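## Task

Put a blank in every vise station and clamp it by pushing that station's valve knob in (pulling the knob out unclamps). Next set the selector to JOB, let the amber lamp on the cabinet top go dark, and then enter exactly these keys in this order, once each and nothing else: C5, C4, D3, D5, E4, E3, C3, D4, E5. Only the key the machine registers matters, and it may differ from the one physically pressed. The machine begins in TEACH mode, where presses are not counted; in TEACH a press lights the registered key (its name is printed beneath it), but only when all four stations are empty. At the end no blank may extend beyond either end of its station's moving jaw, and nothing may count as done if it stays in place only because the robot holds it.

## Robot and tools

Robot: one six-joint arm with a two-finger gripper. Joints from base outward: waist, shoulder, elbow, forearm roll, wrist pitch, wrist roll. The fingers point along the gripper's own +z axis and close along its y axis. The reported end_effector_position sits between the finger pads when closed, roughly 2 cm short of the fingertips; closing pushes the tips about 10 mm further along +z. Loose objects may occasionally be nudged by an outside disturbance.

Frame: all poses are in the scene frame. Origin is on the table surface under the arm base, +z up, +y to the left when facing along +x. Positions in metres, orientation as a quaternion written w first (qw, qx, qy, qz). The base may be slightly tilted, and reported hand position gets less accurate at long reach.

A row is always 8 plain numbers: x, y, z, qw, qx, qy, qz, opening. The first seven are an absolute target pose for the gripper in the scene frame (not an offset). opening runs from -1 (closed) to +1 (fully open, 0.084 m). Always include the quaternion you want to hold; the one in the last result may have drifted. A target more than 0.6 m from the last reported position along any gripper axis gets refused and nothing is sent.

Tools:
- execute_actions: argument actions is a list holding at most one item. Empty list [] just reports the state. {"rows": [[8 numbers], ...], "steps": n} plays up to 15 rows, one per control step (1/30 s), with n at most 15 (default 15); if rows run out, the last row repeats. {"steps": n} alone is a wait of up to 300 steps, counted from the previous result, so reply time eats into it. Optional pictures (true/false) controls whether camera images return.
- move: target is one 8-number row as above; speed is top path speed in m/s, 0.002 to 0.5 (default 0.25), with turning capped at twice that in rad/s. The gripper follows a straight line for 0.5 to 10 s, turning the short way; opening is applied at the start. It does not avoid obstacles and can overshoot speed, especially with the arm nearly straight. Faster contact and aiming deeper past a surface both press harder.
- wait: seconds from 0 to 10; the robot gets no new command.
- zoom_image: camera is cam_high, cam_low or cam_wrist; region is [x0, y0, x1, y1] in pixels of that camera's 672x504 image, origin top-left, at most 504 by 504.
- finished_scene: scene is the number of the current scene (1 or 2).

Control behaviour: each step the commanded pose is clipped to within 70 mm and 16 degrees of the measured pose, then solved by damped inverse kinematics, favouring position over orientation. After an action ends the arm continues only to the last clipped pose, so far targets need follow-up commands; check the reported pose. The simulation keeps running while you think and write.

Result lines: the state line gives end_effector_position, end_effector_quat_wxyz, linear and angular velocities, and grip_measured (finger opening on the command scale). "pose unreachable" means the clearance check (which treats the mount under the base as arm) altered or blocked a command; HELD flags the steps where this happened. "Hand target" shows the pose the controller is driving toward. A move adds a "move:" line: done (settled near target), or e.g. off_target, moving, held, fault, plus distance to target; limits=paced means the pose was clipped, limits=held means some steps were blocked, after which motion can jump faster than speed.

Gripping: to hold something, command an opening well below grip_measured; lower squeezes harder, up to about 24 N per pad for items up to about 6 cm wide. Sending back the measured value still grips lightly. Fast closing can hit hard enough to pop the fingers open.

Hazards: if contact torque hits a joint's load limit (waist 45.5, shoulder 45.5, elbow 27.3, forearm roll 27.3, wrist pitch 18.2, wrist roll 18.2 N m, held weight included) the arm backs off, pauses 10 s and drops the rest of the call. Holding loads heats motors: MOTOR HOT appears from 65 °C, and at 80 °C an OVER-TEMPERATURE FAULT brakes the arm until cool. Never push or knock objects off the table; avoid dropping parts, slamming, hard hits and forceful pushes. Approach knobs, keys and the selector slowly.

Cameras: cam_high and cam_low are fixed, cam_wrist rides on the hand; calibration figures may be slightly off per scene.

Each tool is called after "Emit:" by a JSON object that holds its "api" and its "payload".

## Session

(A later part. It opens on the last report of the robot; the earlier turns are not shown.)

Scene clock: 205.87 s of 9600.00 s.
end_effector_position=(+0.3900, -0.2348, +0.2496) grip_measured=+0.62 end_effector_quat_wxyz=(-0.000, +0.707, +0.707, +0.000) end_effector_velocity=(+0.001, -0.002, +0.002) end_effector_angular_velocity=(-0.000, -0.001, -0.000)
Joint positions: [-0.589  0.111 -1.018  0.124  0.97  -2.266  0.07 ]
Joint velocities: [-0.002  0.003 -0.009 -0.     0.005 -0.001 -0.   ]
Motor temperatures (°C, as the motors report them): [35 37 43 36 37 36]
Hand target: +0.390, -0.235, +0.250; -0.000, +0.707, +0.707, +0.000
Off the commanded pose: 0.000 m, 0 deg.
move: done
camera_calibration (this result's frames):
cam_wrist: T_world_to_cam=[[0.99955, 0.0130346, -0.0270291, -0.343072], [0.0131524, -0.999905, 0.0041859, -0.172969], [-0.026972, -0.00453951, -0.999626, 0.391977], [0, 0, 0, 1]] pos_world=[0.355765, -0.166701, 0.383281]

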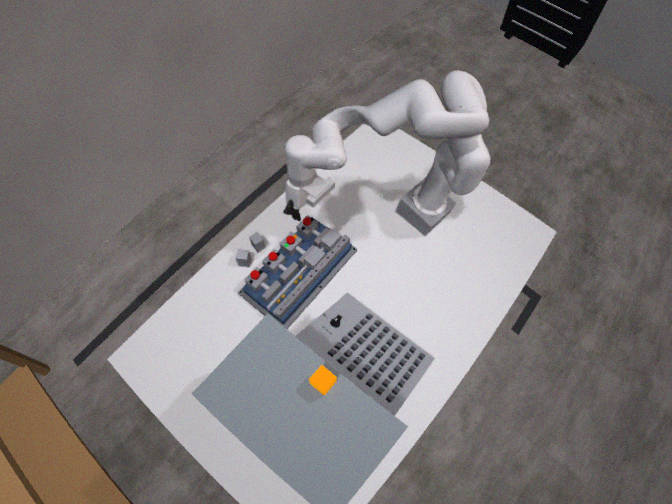

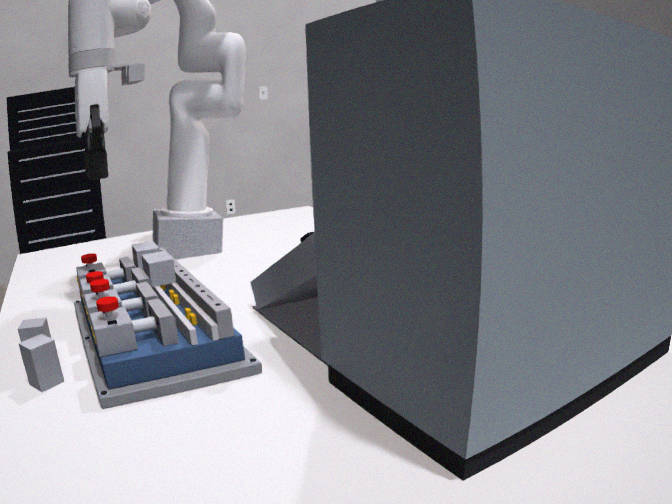

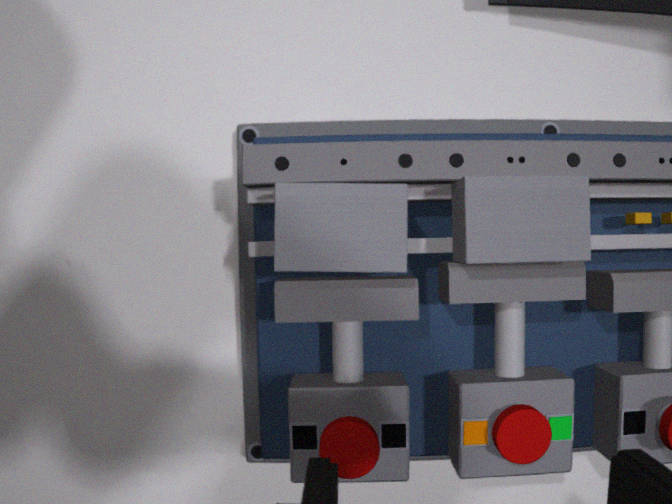

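Emit:
{"api": "move", "payload": {"target": [0.3545,-0.157,0.16,0,0.7071,0.7071,0,0.62]}}

Emit:
{"api": "move", "payload": {"target": [0.3545,-0.157,0.097,0,0.7071,0.7071,0,0.62], "speed": 0.04}}

Emit:
{"api": "move", "payload": {"target": [0.3545,-0.157,0.097,0,0.7071,0.7071,0,0.1]}}

Emit:
{"api": "move", "payload": {"target": [0.3566,-0.157,0.099,0,0.7071,0.7071,0,0.1], "speed": 0.01}}

Emit:
{"api": "move", "payload": {"target": [0.3566,-0.157,0.098,0,0.7071,0.7071,0,0.6], "speed": 0.01}}

Emit:
{"api": "move", "payload": {"target": [0.3566,-0.157,0.17,0,0.7071,0.7071,0,0.6], "speed": 0.1}}

Emit:
{"api": "move", "payload": {"target": [0.39,-0.235,0.25,0,0.7071,0.7071,0,0.6]}}

Scene clock: 209.23 s of 9600.00 s.
end_effector_position=(+0.3545, -0.1572, +0.1605) grip_measured=+0.62 end_effector_quat_wxyz=(+0.000, +0.707, +0.707, -0.000) end_effector_velocity=(-0.001, +0.002, -0.002) end_effector_angular_velocity=(+0.001, +0.002, +0.000)
Joint positions: [-0.448  0.042 -0.655  0.176  0.665 -2.191  0.07 ]
Joint velocities: [ 0.003  0.001  0.007  0.001 -0.005  0.001 -0.   ]
Motor temperatures (°C, as the motors report them): [35 37 43 36 37 36]
Hand target: +0.354, -0.157, +0.160; +0.000, +0.707, +0.707, -0.000
Off the commanded pose: 0.001 m, 0 deg.
move: done
camera_calibration (this result's frames):
cam_wrist: T_world_to_cam=[[0.999552, 0.0121331, -0.0273604, -0.311112], [0.012289, -0.999909, 0.00553686, -0.0944173], [-0.0272908, -0.00587062, -0.99961, 0.30225], [0, 0, 0, 1]] pos_world=[0.320381, -0.0888596, 0.294142]

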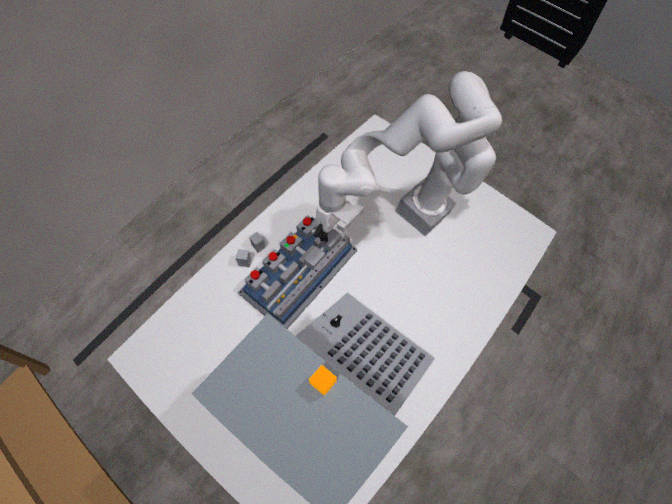

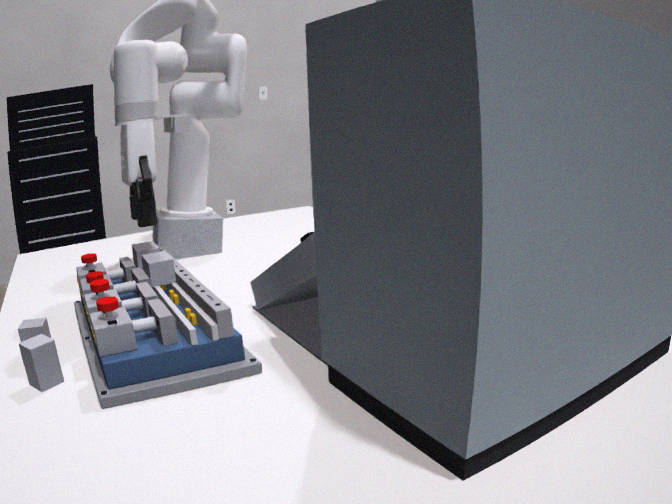

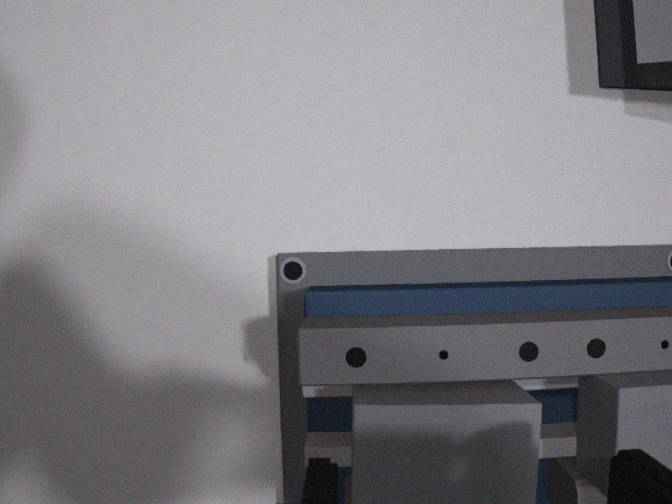

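Scene clock: 211.17 s of 9600.00 s.
end_effector_position=(+0.3544, -0.1571, +0.0975) grip_measured=+0.62 end_effector_quat_wxyz=(+0.000, +0.707, +0.707, -0.000) end_effector_velocity=(+0.000, -0.000, -0.002) end_effector_angular_velocity=(+0.000, -0.001, -0.000)
Joint positions: [-0.416  0.219 -0.636  0.245  0.47  -2.239  0.07 ]
Joint velocities: [ 0.001  0.007 -0.001  0.005 -0.006 -0.003  0.   ]
Motor temperatures (°C, as the motors report them): [35 37 43 36 37 36]
Hand target: +0.354, -0.157, +0.097; +0.000, +0.707, +0.707, -0.000
Off the commanded pose: 0.001 m, 0 deg.
move: done
camera_calibration (this result's frames):
cam_wrist: T_world_to_cam=[[0.999551, 0.012442, -0.0272584, -0.312661], [0.0125924, -0.999906, 0.00535515, -0.0940292], [-0.0271892, -0.00569599, -0.999614, 0.239256], [0, 0, 0, 1]] pos_world=[0.32021, -0.0887675, 0.231144]

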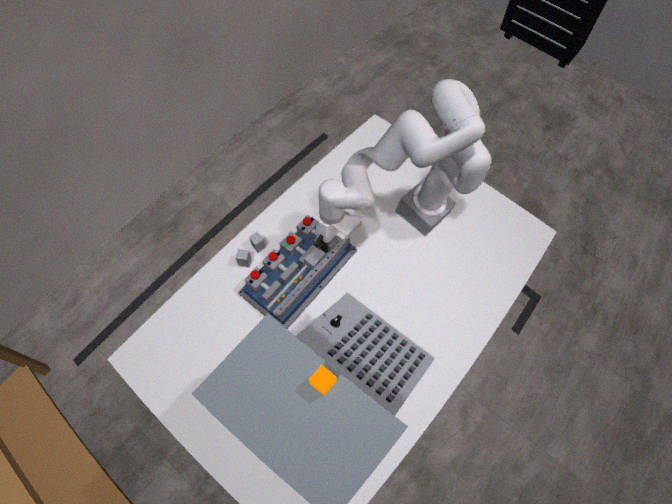

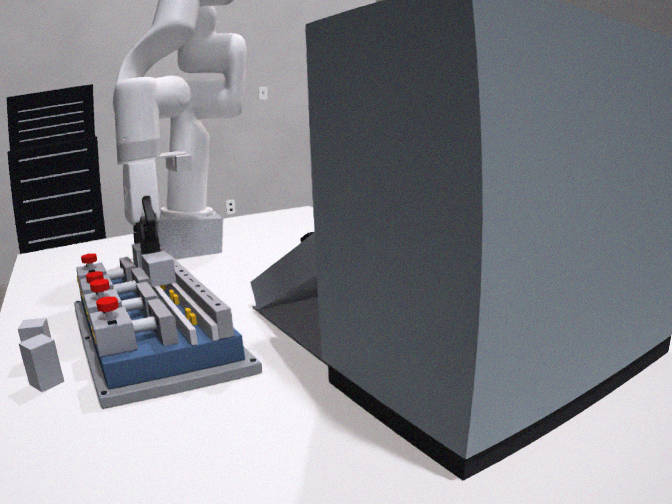

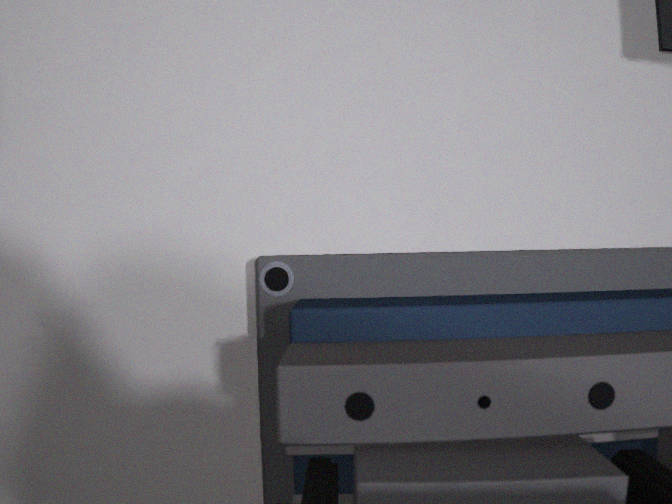

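Scene clock: 211.87 s of 9600.00 s.
end_effector_position=(+0.3548, -0.1572, +0.0974) grip_measured=+0.37 end_effector_quat_wxyz=(+0.000, +0.707, +0.707, +0.000) end_effector_velocity=(-0.000, +0.000, -0.000) end_effector_angular_velocity=(+0.001, +0.001, -0.000)
Joint positions: [-0.416  0.22  -0.637  0.246  0.47  -2.241  0.06 ]
Joint velocities: [ 0.     0.001 -0.     0.     0.     0.    -0.   ]
Motor temperatures (°C, as the motors report them): [35 37 43 36 37 36]
Hand target: +0.354, -0.157, +0.097; -0.000, +0.707, +0.707, -0.000
Off the commanded pose: 0.000 m, 0 deg.
move: done
camera_calibration (this result's frames):
cam_wrist: T_world_to_cam=[[0.99957, 0.0125984, -0.0264857, -0.313129], [0.0127409, -0.999905, 0.00521777, -0.0941608], [-0.0264175, -0.00555297, -0.999636, 0.23887], [0, 0, 0, 1]] pos_world=[0.320504, -0.0888806, 0.230981]

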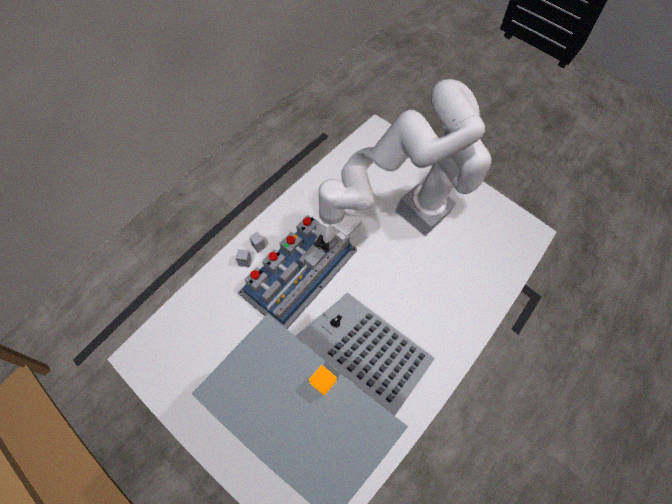

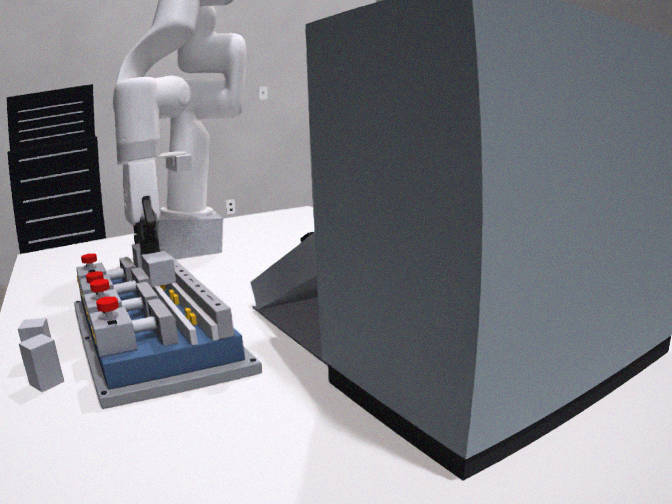

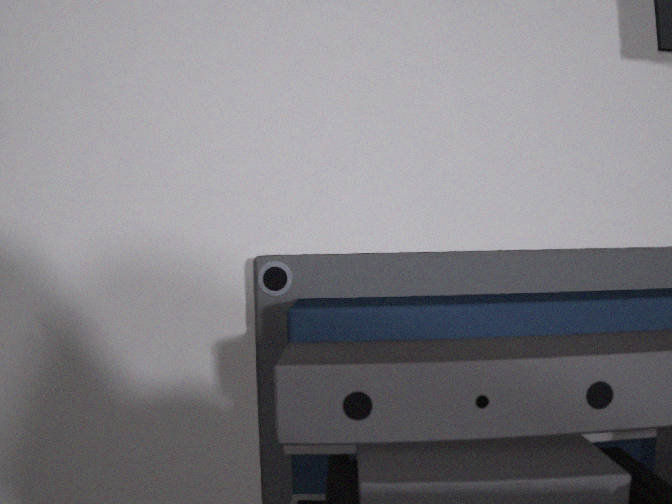

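Scene clock: 212.57 s of 9600.00 s.
end_effector_position=(+0.3564, -0.1569, +0.0988) grip_measured=+0.37 end_effector_quat_wxyz=(-0.000, +0.707, +0.707, -0.000) end_effector_velocity=(+0.002, -0.001, +0.001) end_effector_angular_velocity=(-0.002, -0.003, -0.000)
Joint positions: [-0.414  0.219 -0.643  0.243  0.477 -2.236  0.06 ]
Joint velocities: [-0.    -0.001 -0.003 -0.002  0.001  0.002  0.   ]
Motor temperatures (°C, as the motors report them): [35 37 43 36 37 36]
Hand target: +0.357, -0.157, +0.099; -0.000, +0.707, +0.707, +0.000
Off the commanded pose: 0.000 m, 0 deg.
move: done
camera_calibration (this result's frames):
cam_wrist: T_world_to_cam=[[0.999538, 0.012648, -0.0276323, -0.314584], [0.0127795, -0.999908, 0.00458764, -0.093911], [-0.0275718, -0.00493865, -0.999608, 0.240851], [0, 0, 0, 1]] pos_world=[0.322279, -0.088734, 0.232495]

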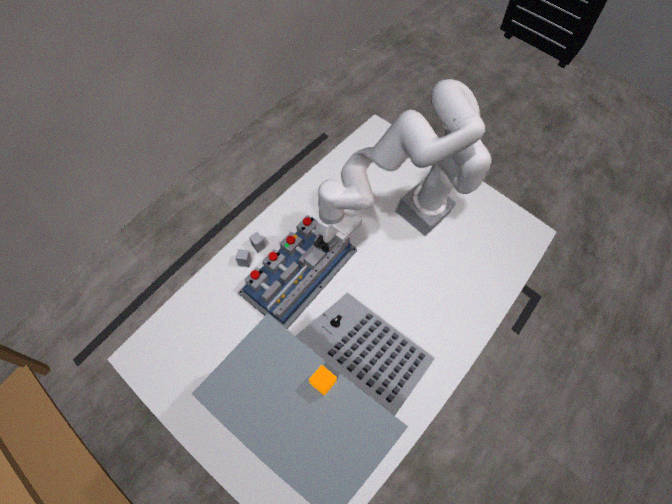

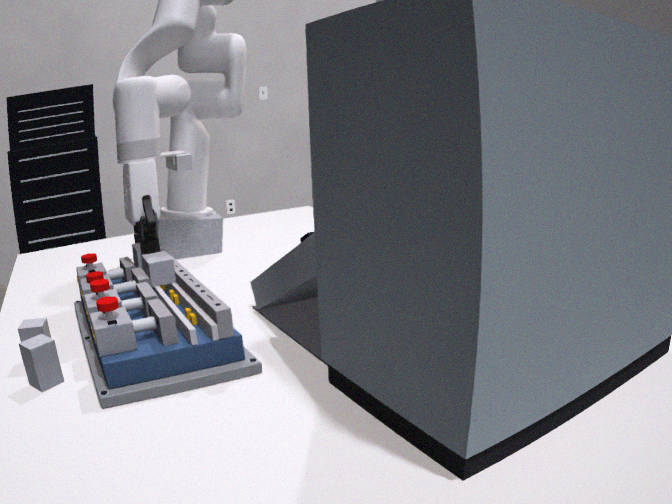

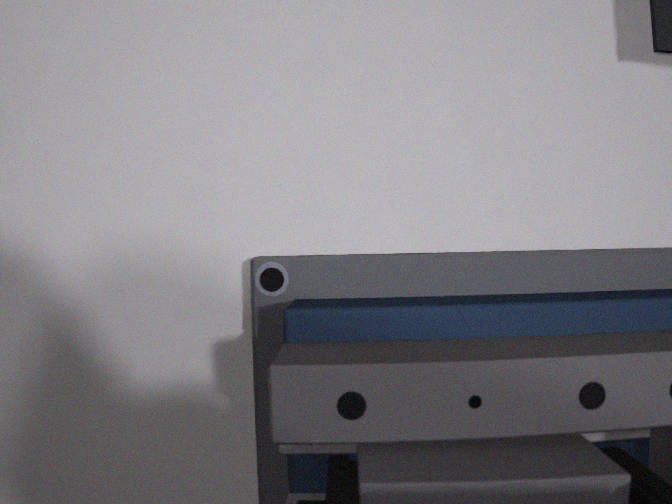

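Scene clock: 213.27 s of 9600.00 s.
end_effector_position=(+0.3566, -0.1570, +0.0980) grip_measured=+0.59 end_effector_quat_wxyz=(+0.000, +0.707, +0.707, -0.000) end_effector_velocity=(+0.000, -0.000, -0.000) end_effector_angular_velocity=(-0.001, -0.001, -0.000)
Joint positions: [-0.414  0.222 -0.644  0.244  0.475 -2.236  0.069]
Joint velocities: [ 0.     0.001 -0.001  0.    -0.002 -0.    -0.   ]
Motor temperatures (°C, as the motors report them): [35 37 43 36 37 36]
Hand target: +0.357, -0.157, +0.098; +0.000, +0.707, +0.707, -0.000
Off the commanded pose: 0.000 m, 0 deg.
move: done
camera_calibration (this result's frames):
cam_wrist: T_world_to_cam=[[0.999549, 0.0126013, -0.0272637, -0.314845], [0.0127373, -0.999907, 0.00481817, -0.0939969], [-0.0272004, -0.00516326, -0.999617, 0.239932], [0, 0, 0, 1]] pos_world=[0.322427, -0.0887818, 0.231709]

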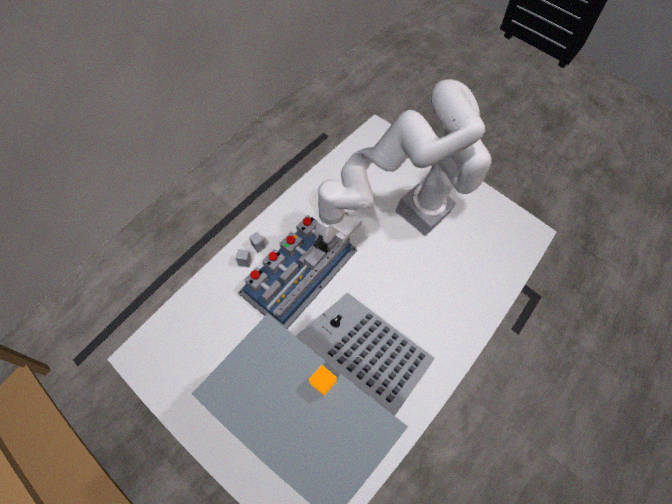

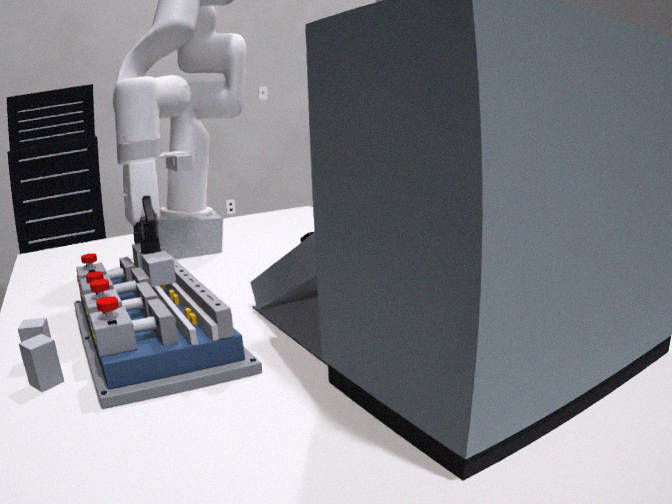

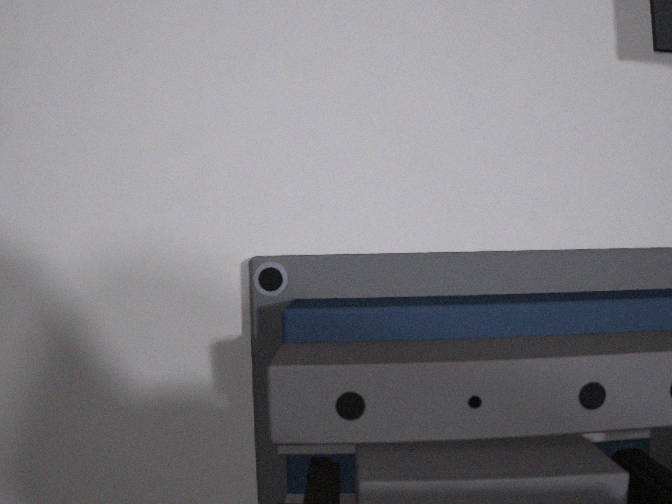

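Scene clock: 214.43 s of 9600.00 s.
end_effector_position=(+0.3567, -0.1569, +0.1693) grip_measured=+0.59 end_effector_quat_wxyz=(-0.000, +0.707, +0.707, +0.000) end_effector_velocity=(+0.001, -0.000, +0.004) end_effector_angular_velocity=(-0.001, -0.002, +0.001)
Joint positions: [-0.449  0.026 -0.669  0.172  0.696 -2.186  0.069]
Joint velocities: [-0.001 -0.007 -0.004 -0.002  0.009  0.001 -0.   ]
Motor temperatures (°C, as the motors report them): [35 37 43 36 37 36]
Hand target: +0.357, -0.157, +0.170; -0.000, +0.707, +0.707, +0.000
Off the commanded pose: 0.001 m, 0 deg.
move: done
camera_calibration (this result's frames):
cam_wrist: T_world_to_cam=[[0.999538, 0.0127489, -0.0276014, -0.312887], [0.0128664, -0.999909, 0.00408526, -0.0941662], [-0.0275468, -0.0044385, -0.999611, 0.311436], [0, 0, 0, 1]] pos_world=[0.322533, -0.0887864, 0.303063]

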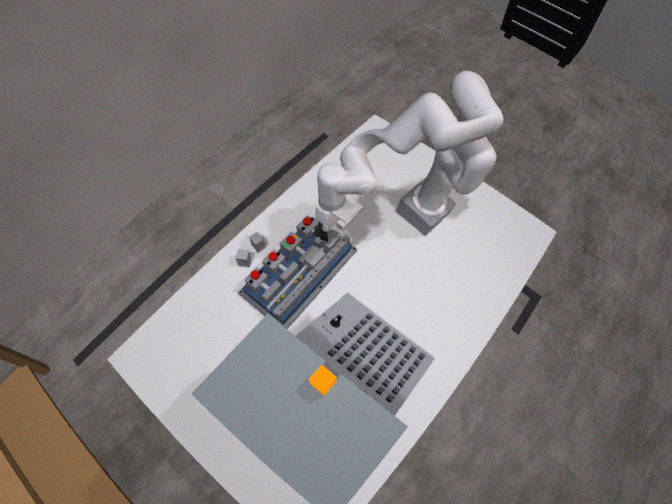

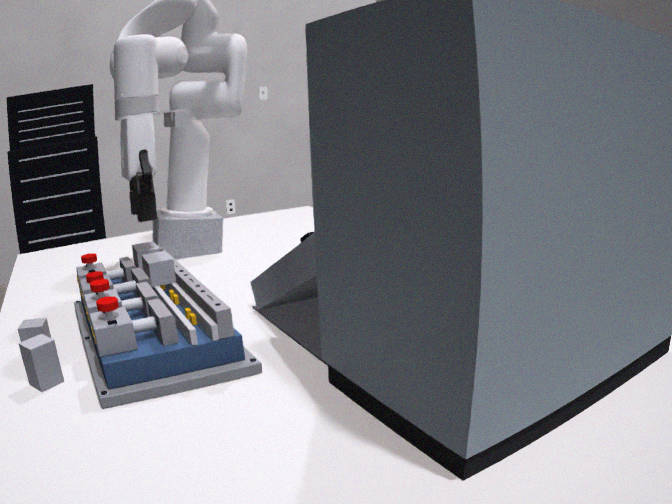

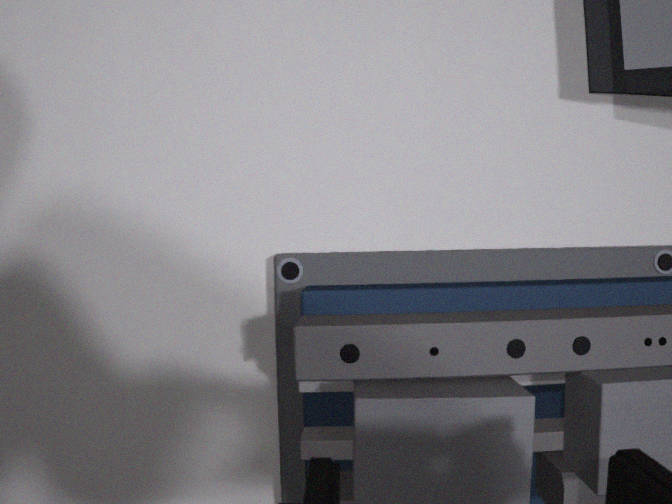

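Scene clock: 215.57 s of 9600.00 s.
end_effector_position=(+0.3900, -0.2348, +0.2496) grip_measured=+0.59 end_effector_quat_wxyz=(-0.000, +0.707, +0.707, +0.000) end_effector_velocity=(+0.001, -0.002, +0.002) end_effector_angular_velocity=(-0.002, -0.003, -0.000)
Joint positions: [-0.589  0.111 -1.018  0.124  0.97  -2.266  0.069]
Joint velocities: [-0.002  0.003 -0.008 -0.     0.003 -0.001 -0.   ]
Motor temperatures (°C, as the motors report them): [35 37 43 36 37 36]
Hand target: +0.390, -0.235, +0.250; -0.000, +0.707, +0.707, +0.000
Off the commanded pose: 0.000 m, 0 deg.
move: done
camera_calibration (this result's frames):
cam_wrist: T_world_to_cam=[[0.99955, 0.0130376, -0.0270313, -0.343078], [0.0131552, -0.999905, 0.00417841, -0.172959], [-0.0269743, -0.00453213, -0.999626, 0.391981], [0, 0, 0, 1]] pos_world=[0.355772, -0.166693, 0.383283]

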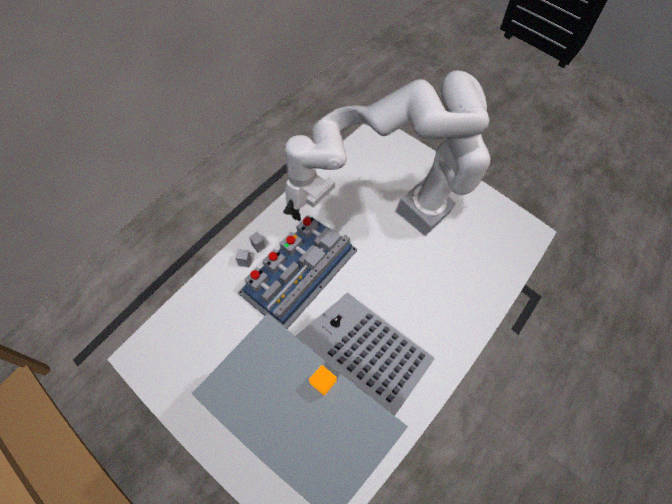

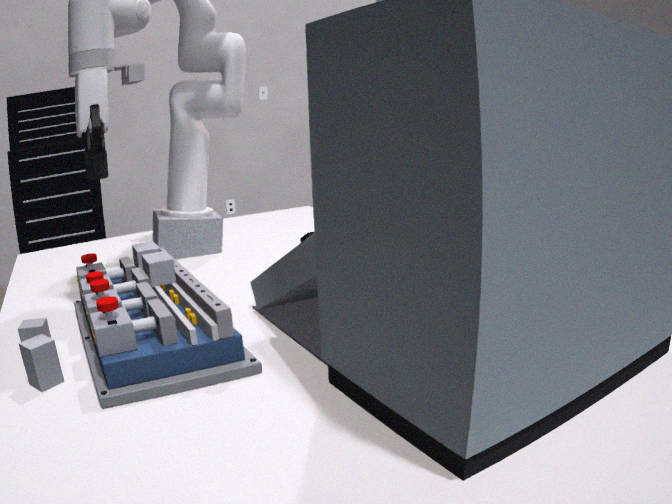

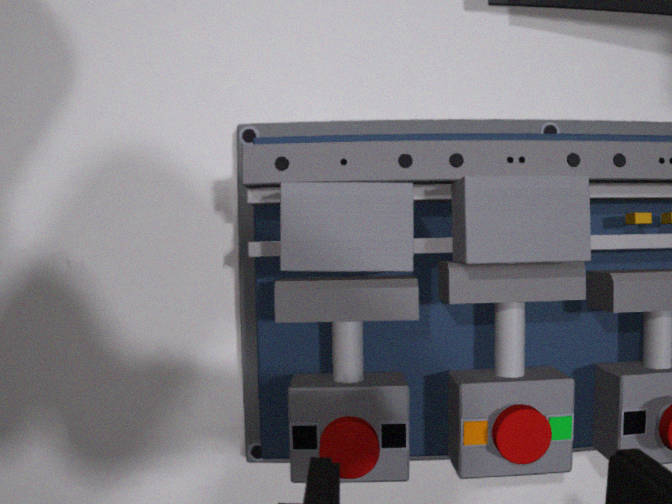

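Emit:
{"api": "move", "payload": {"target": [0.357,-0.258,0.15,0,1,0,0,-1]}}

Emit:
{"api": "move", "payload": {"target": [0.357,-0.258,0.115,0,1,0,0,-1], "speed": 0.02}}

Emit:
{"api": "move", "payload": {"target": [0.357,-0.258,0.17,0,1,0,0,-1], "speed": 0.1}}

Emit:
{"api": "move", "payload": {"target": [0.55,-0.42,0.27,0,0.7071,0.7071,0,1]}}

Scene clock: 221.13 s of 9600.00 s.
end_effector_position=(+0.3568, -0.2578, +0.1503) grip_measured=-1.00 end_effector_quat_wxyz=(+0.000, +1.000, +0.001, +0.000) end_effector_velocity=(-0.001, +0.000, -0.001) end_effector_angular_velocity=(-0.000, +0.003, -0.014)
Joint positions: [-0.641  0.255 -0.867  0.157  0.682 -0.799  0.   ]
Joint velocities: [ 0.     0.002  0.001 -0.003 -0.001  0.016  0.   ]
Motor temperatures (°C, as the motors report them): [35 37 43 36 37 36]
Hand target: +0.357, -0.258, +0.150; +0.000, +1.000, -0.000, -0.000
Off the commanded pose: 0.000 m, 0 deg.
move: done
camera_calibration (this result's frames):
cam_wrist: T_world_to_cam=[[0.0138128, -0.999539, -0.0270403, -0.221578], [-0.999892, -0.013941, 0.0045547, 0.420468], [-0.00492956, 0.0269745, -0.999624, 0.292019], [0, 0, 0, 1]] pos_world=[0.424923, -0.223491, 0.284003]

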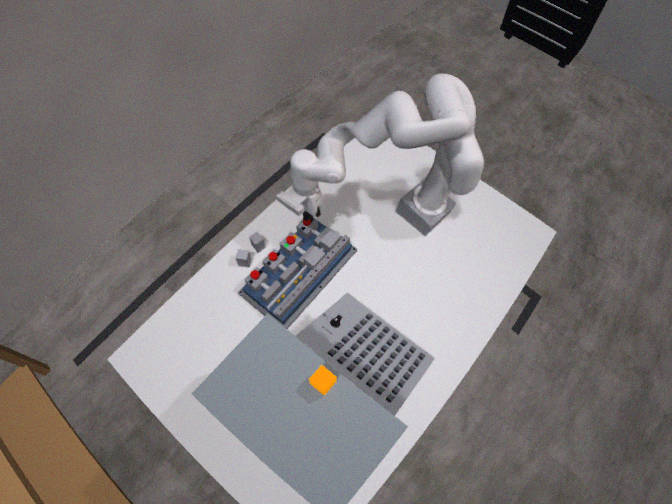

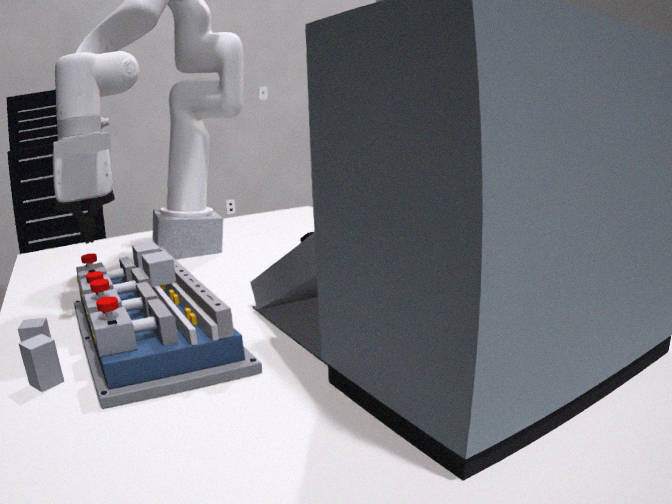

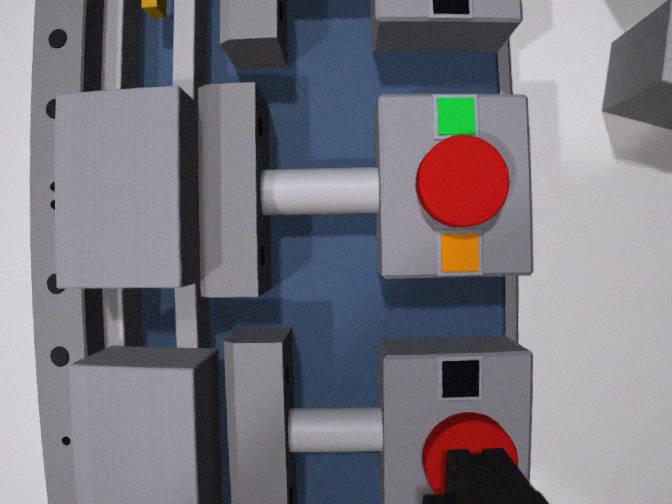

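Scene clock: 223.13 s of 9600.00 s.
end_effector_position=(+0.3577, -0.2585, +0.1175) grip_measured=-1.00 end_effector_quat_wxyz=(+0.001, +1.000, +0.000, +0.001) end_effector_velocity=(-0.000, +0.000, -0.002) end_effector_angular_velocity=(+0.001, -0.000, -0.000)
Joint positions: [-0.629  0.335 -0.858  0.179  0.592 -0.813  0.   ]
Joint velocities: [ 0.001  0.004  0.001  0.003 -0.004 -0.002  0.   ]
Motor temperatures (°C, as the motors report them): [35 37 43 36 37 36]
Hand target: +0.357, -0.258, +0.115; +0.000, +1.000, -0.000, -0.000
Off the commanded pose: 0.003 m, 0 deg.
move: done
camera_calibration (this result's frames):
cam_wrist: T_world_to_cam=[[0.0127667, -0.999595, -0.0254512, -0.223023], [-0.999915, -0.012834, 0.00248158, 0.42203], [-0.00280721, 0.0254173, -0.999673, 0.258034], [0, 0, 0, 1]] pos_world=[0.425565, -0.224074, 0.251226]

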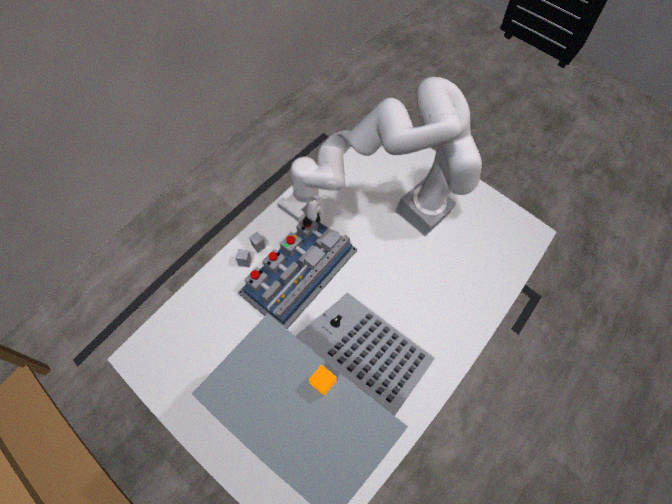

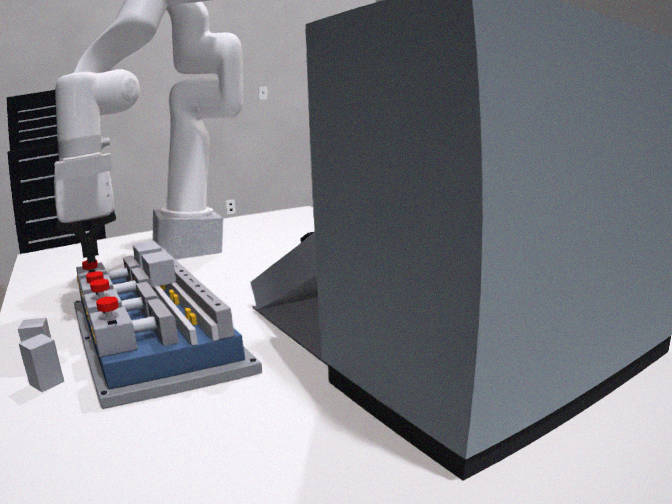

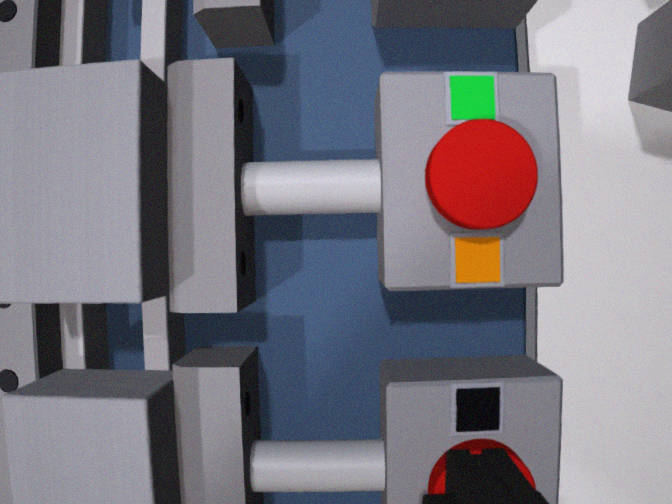

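Scene clock: 224.10 s of 9600.00 s.
end_effector_position=(+0.3570, -0.2579, +0.1693) grip_measured=-1.00 end_effector_quat_wxyz=(-0.000, +1.000, +0.000, -0.000) end_effector_velocity=(+0.002, -0.001, +0.004) end_effector_angular_velocity=(-0.004, -0.005, +0.000)
Joint positions: [-0.647  0.216 -0.881  0.147  0.737 -0.791  0.   ]
Joint velocities: [-0.001 -0.007 -0.005 -0.001  0.006  0.001  0.   ]
Motor temperatures (°C, as the motors report them): [35 37 43 36 37 36]
Hand target: +0.357, -0.258, +0.170; -0.000, +1.000, +0.000, +0.000
Off the commanded pose: 0.001 m, 0 deg.
move: done
camera_calibration (this result's frames):
cam_wrist: T_world_to_cam=[[0.0126682, -0.999529, -0.0279543, -0.220631], [-0.999904, -0.0128196, 0.00524107, 0.420743], [-0.00559697, 0.0278852, -0.999595, 0.311496], [0, 0, 0, 1]] pos_world=[0.425241, -0.22382, 0.302997]

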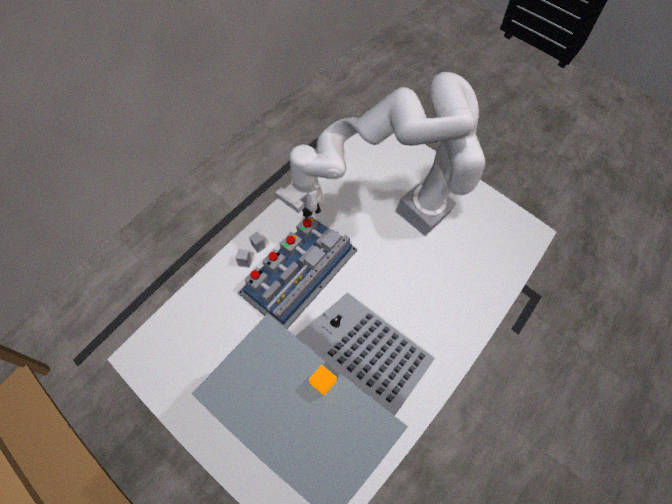

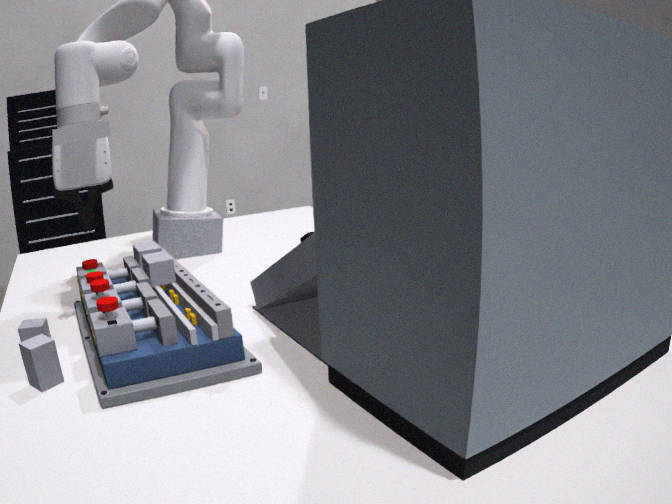

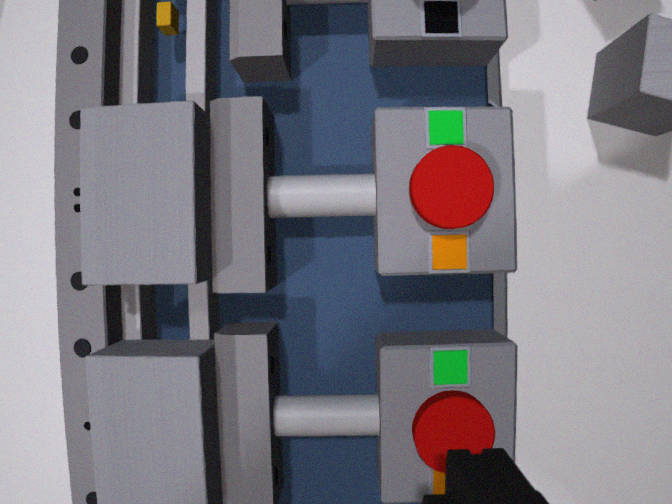

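Scene clock: 227.80 s of 9600.00 s.
end_effector_position=(+0.5493, -0.4201, +0.2689) grip_measured=+1.00 end_effector_quat_wxyz=(+0.028, +0.707, +0.707, +0.003) end_effector_velocity=(+0.004, -0.002, +0.007) end_effector_angular_velocity=(-0.012, -0.014, +0.010)
Joint positions: [-0.679  1.164 -2.682  0.098  1.531 -2.283  0.084]
Joint velocities: [-0.     0.066 -0.135  0.     0.05  -0.004  0.   ]
Motor temperatures (°C, as the motors report them): [35 37 43 36 37 36]
Hand target: +0.550, -0.420, +0.269; +0.028, +0.706, +0.707, +0.003
Off the commanded pose: 0.001 m, 3 deg.
elbow stopped short: the move would have taken joint 3 (elbow) straighter than the controller allows; a more bent joint 3 avoids this.
move: off_target
camera_calibration (this result's frames):
cam_wrist: T_world_to_cam=[[0.999805, 0.0124635, 0.0153349, -0.511167], [0.0118398, -0.999125, 0.0401107, -0.36901], [0.0158214, -0.0399213, -0.999078, 0.376274], [0, 0, 0, 1]] pos_world=[0.509483, -0.347295, 0.398567]

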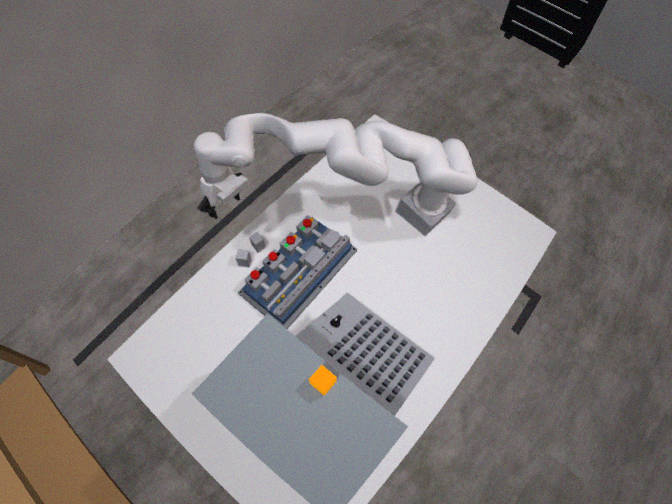

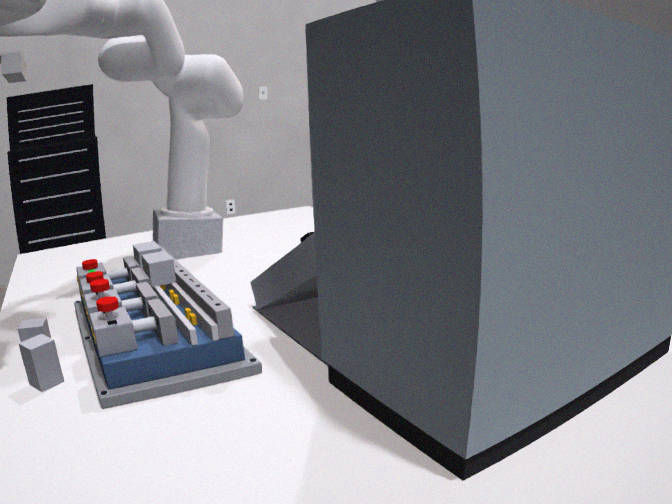

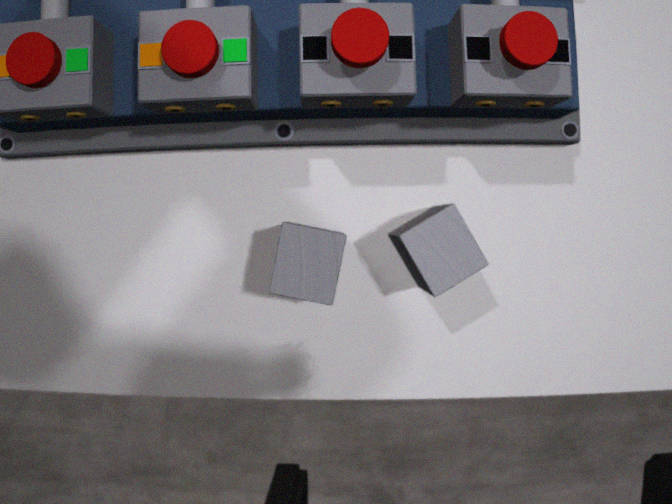

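Emit:
{"api": "move", "payload": {"target": [0.577,-0.362,0.13,0,0.974,0.225,0,0.6]}}

Scene clock: 233.77 s of 9600.00 s.
end_effector_position=(+0.5768, -0.3620, +0.1305) grip_measured=+0.59 end_effector_quat_wxyz=(+0.000, +0.974, +0.225, -0.000) end_effector_velocity=(-0.001, +0.001, -0.004) end_effector_angular_velocity=(+0.003, +0.005, -0.010)
Joint positions: [-0.566  1.114 -2.227  0.112  1.172 -1.098  0.069]
Joint velocities: [ 0.002  0.002  0.006 -0.    -0.003  0.011 -0.   ]
Motor temperatures (°C, as the motors report them): [35 37 43 36 37 36]
Hand target: +0.577, -0.362, +0.130; +0.000, +0.974, +0.225, -0.000
Off the commanded pose: 0.001 m, 0 deg.
After step 90, 0.20 s passed at rest.
move: done
camera_calibration (this result's frames):
cam_wrist: T_world_to_cam=[[0.450109, -0.892576, -0.0266569, -0.542344], [-0.892821, -0.450383, 0.00503594, 0.419246], [-0.0165008, 0.0215331, -0.999632, 0.280799], [0, 0, 0, 1]] pos_world=[0.623059, -0.301308, 0.264127]

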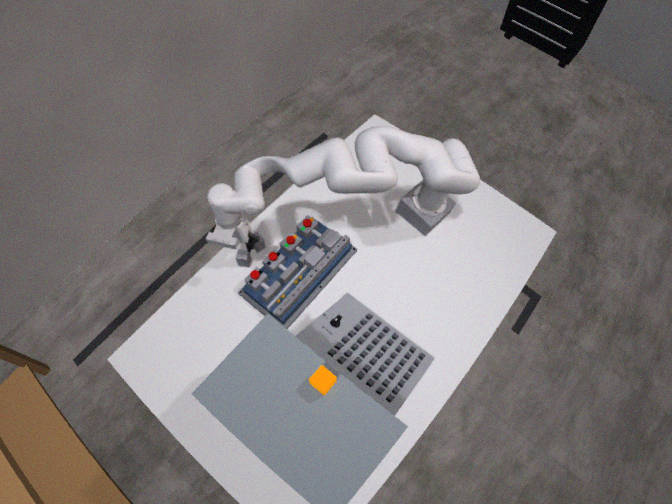

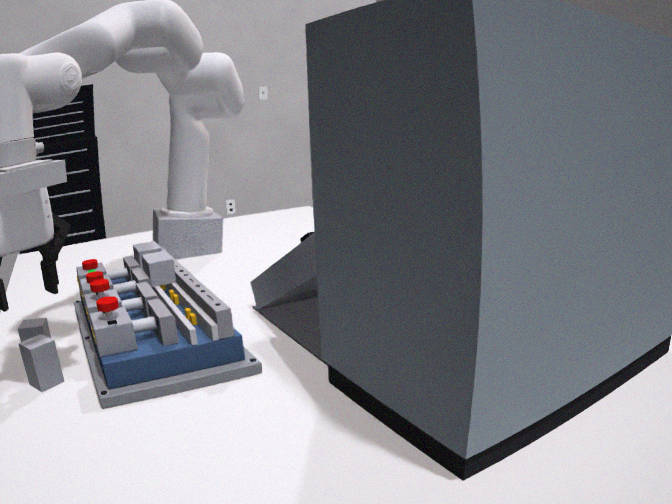

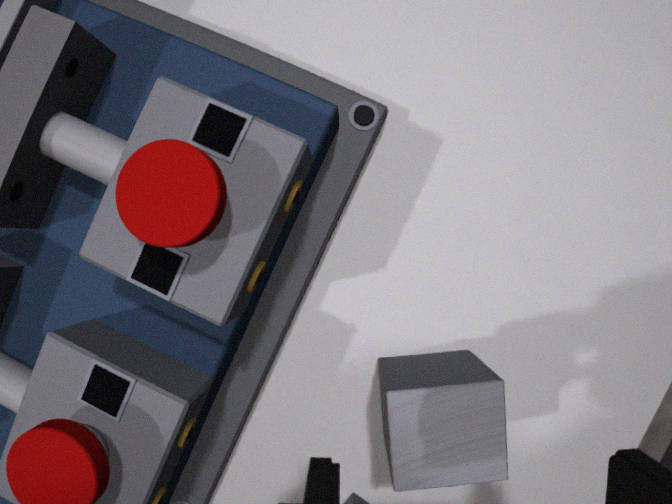

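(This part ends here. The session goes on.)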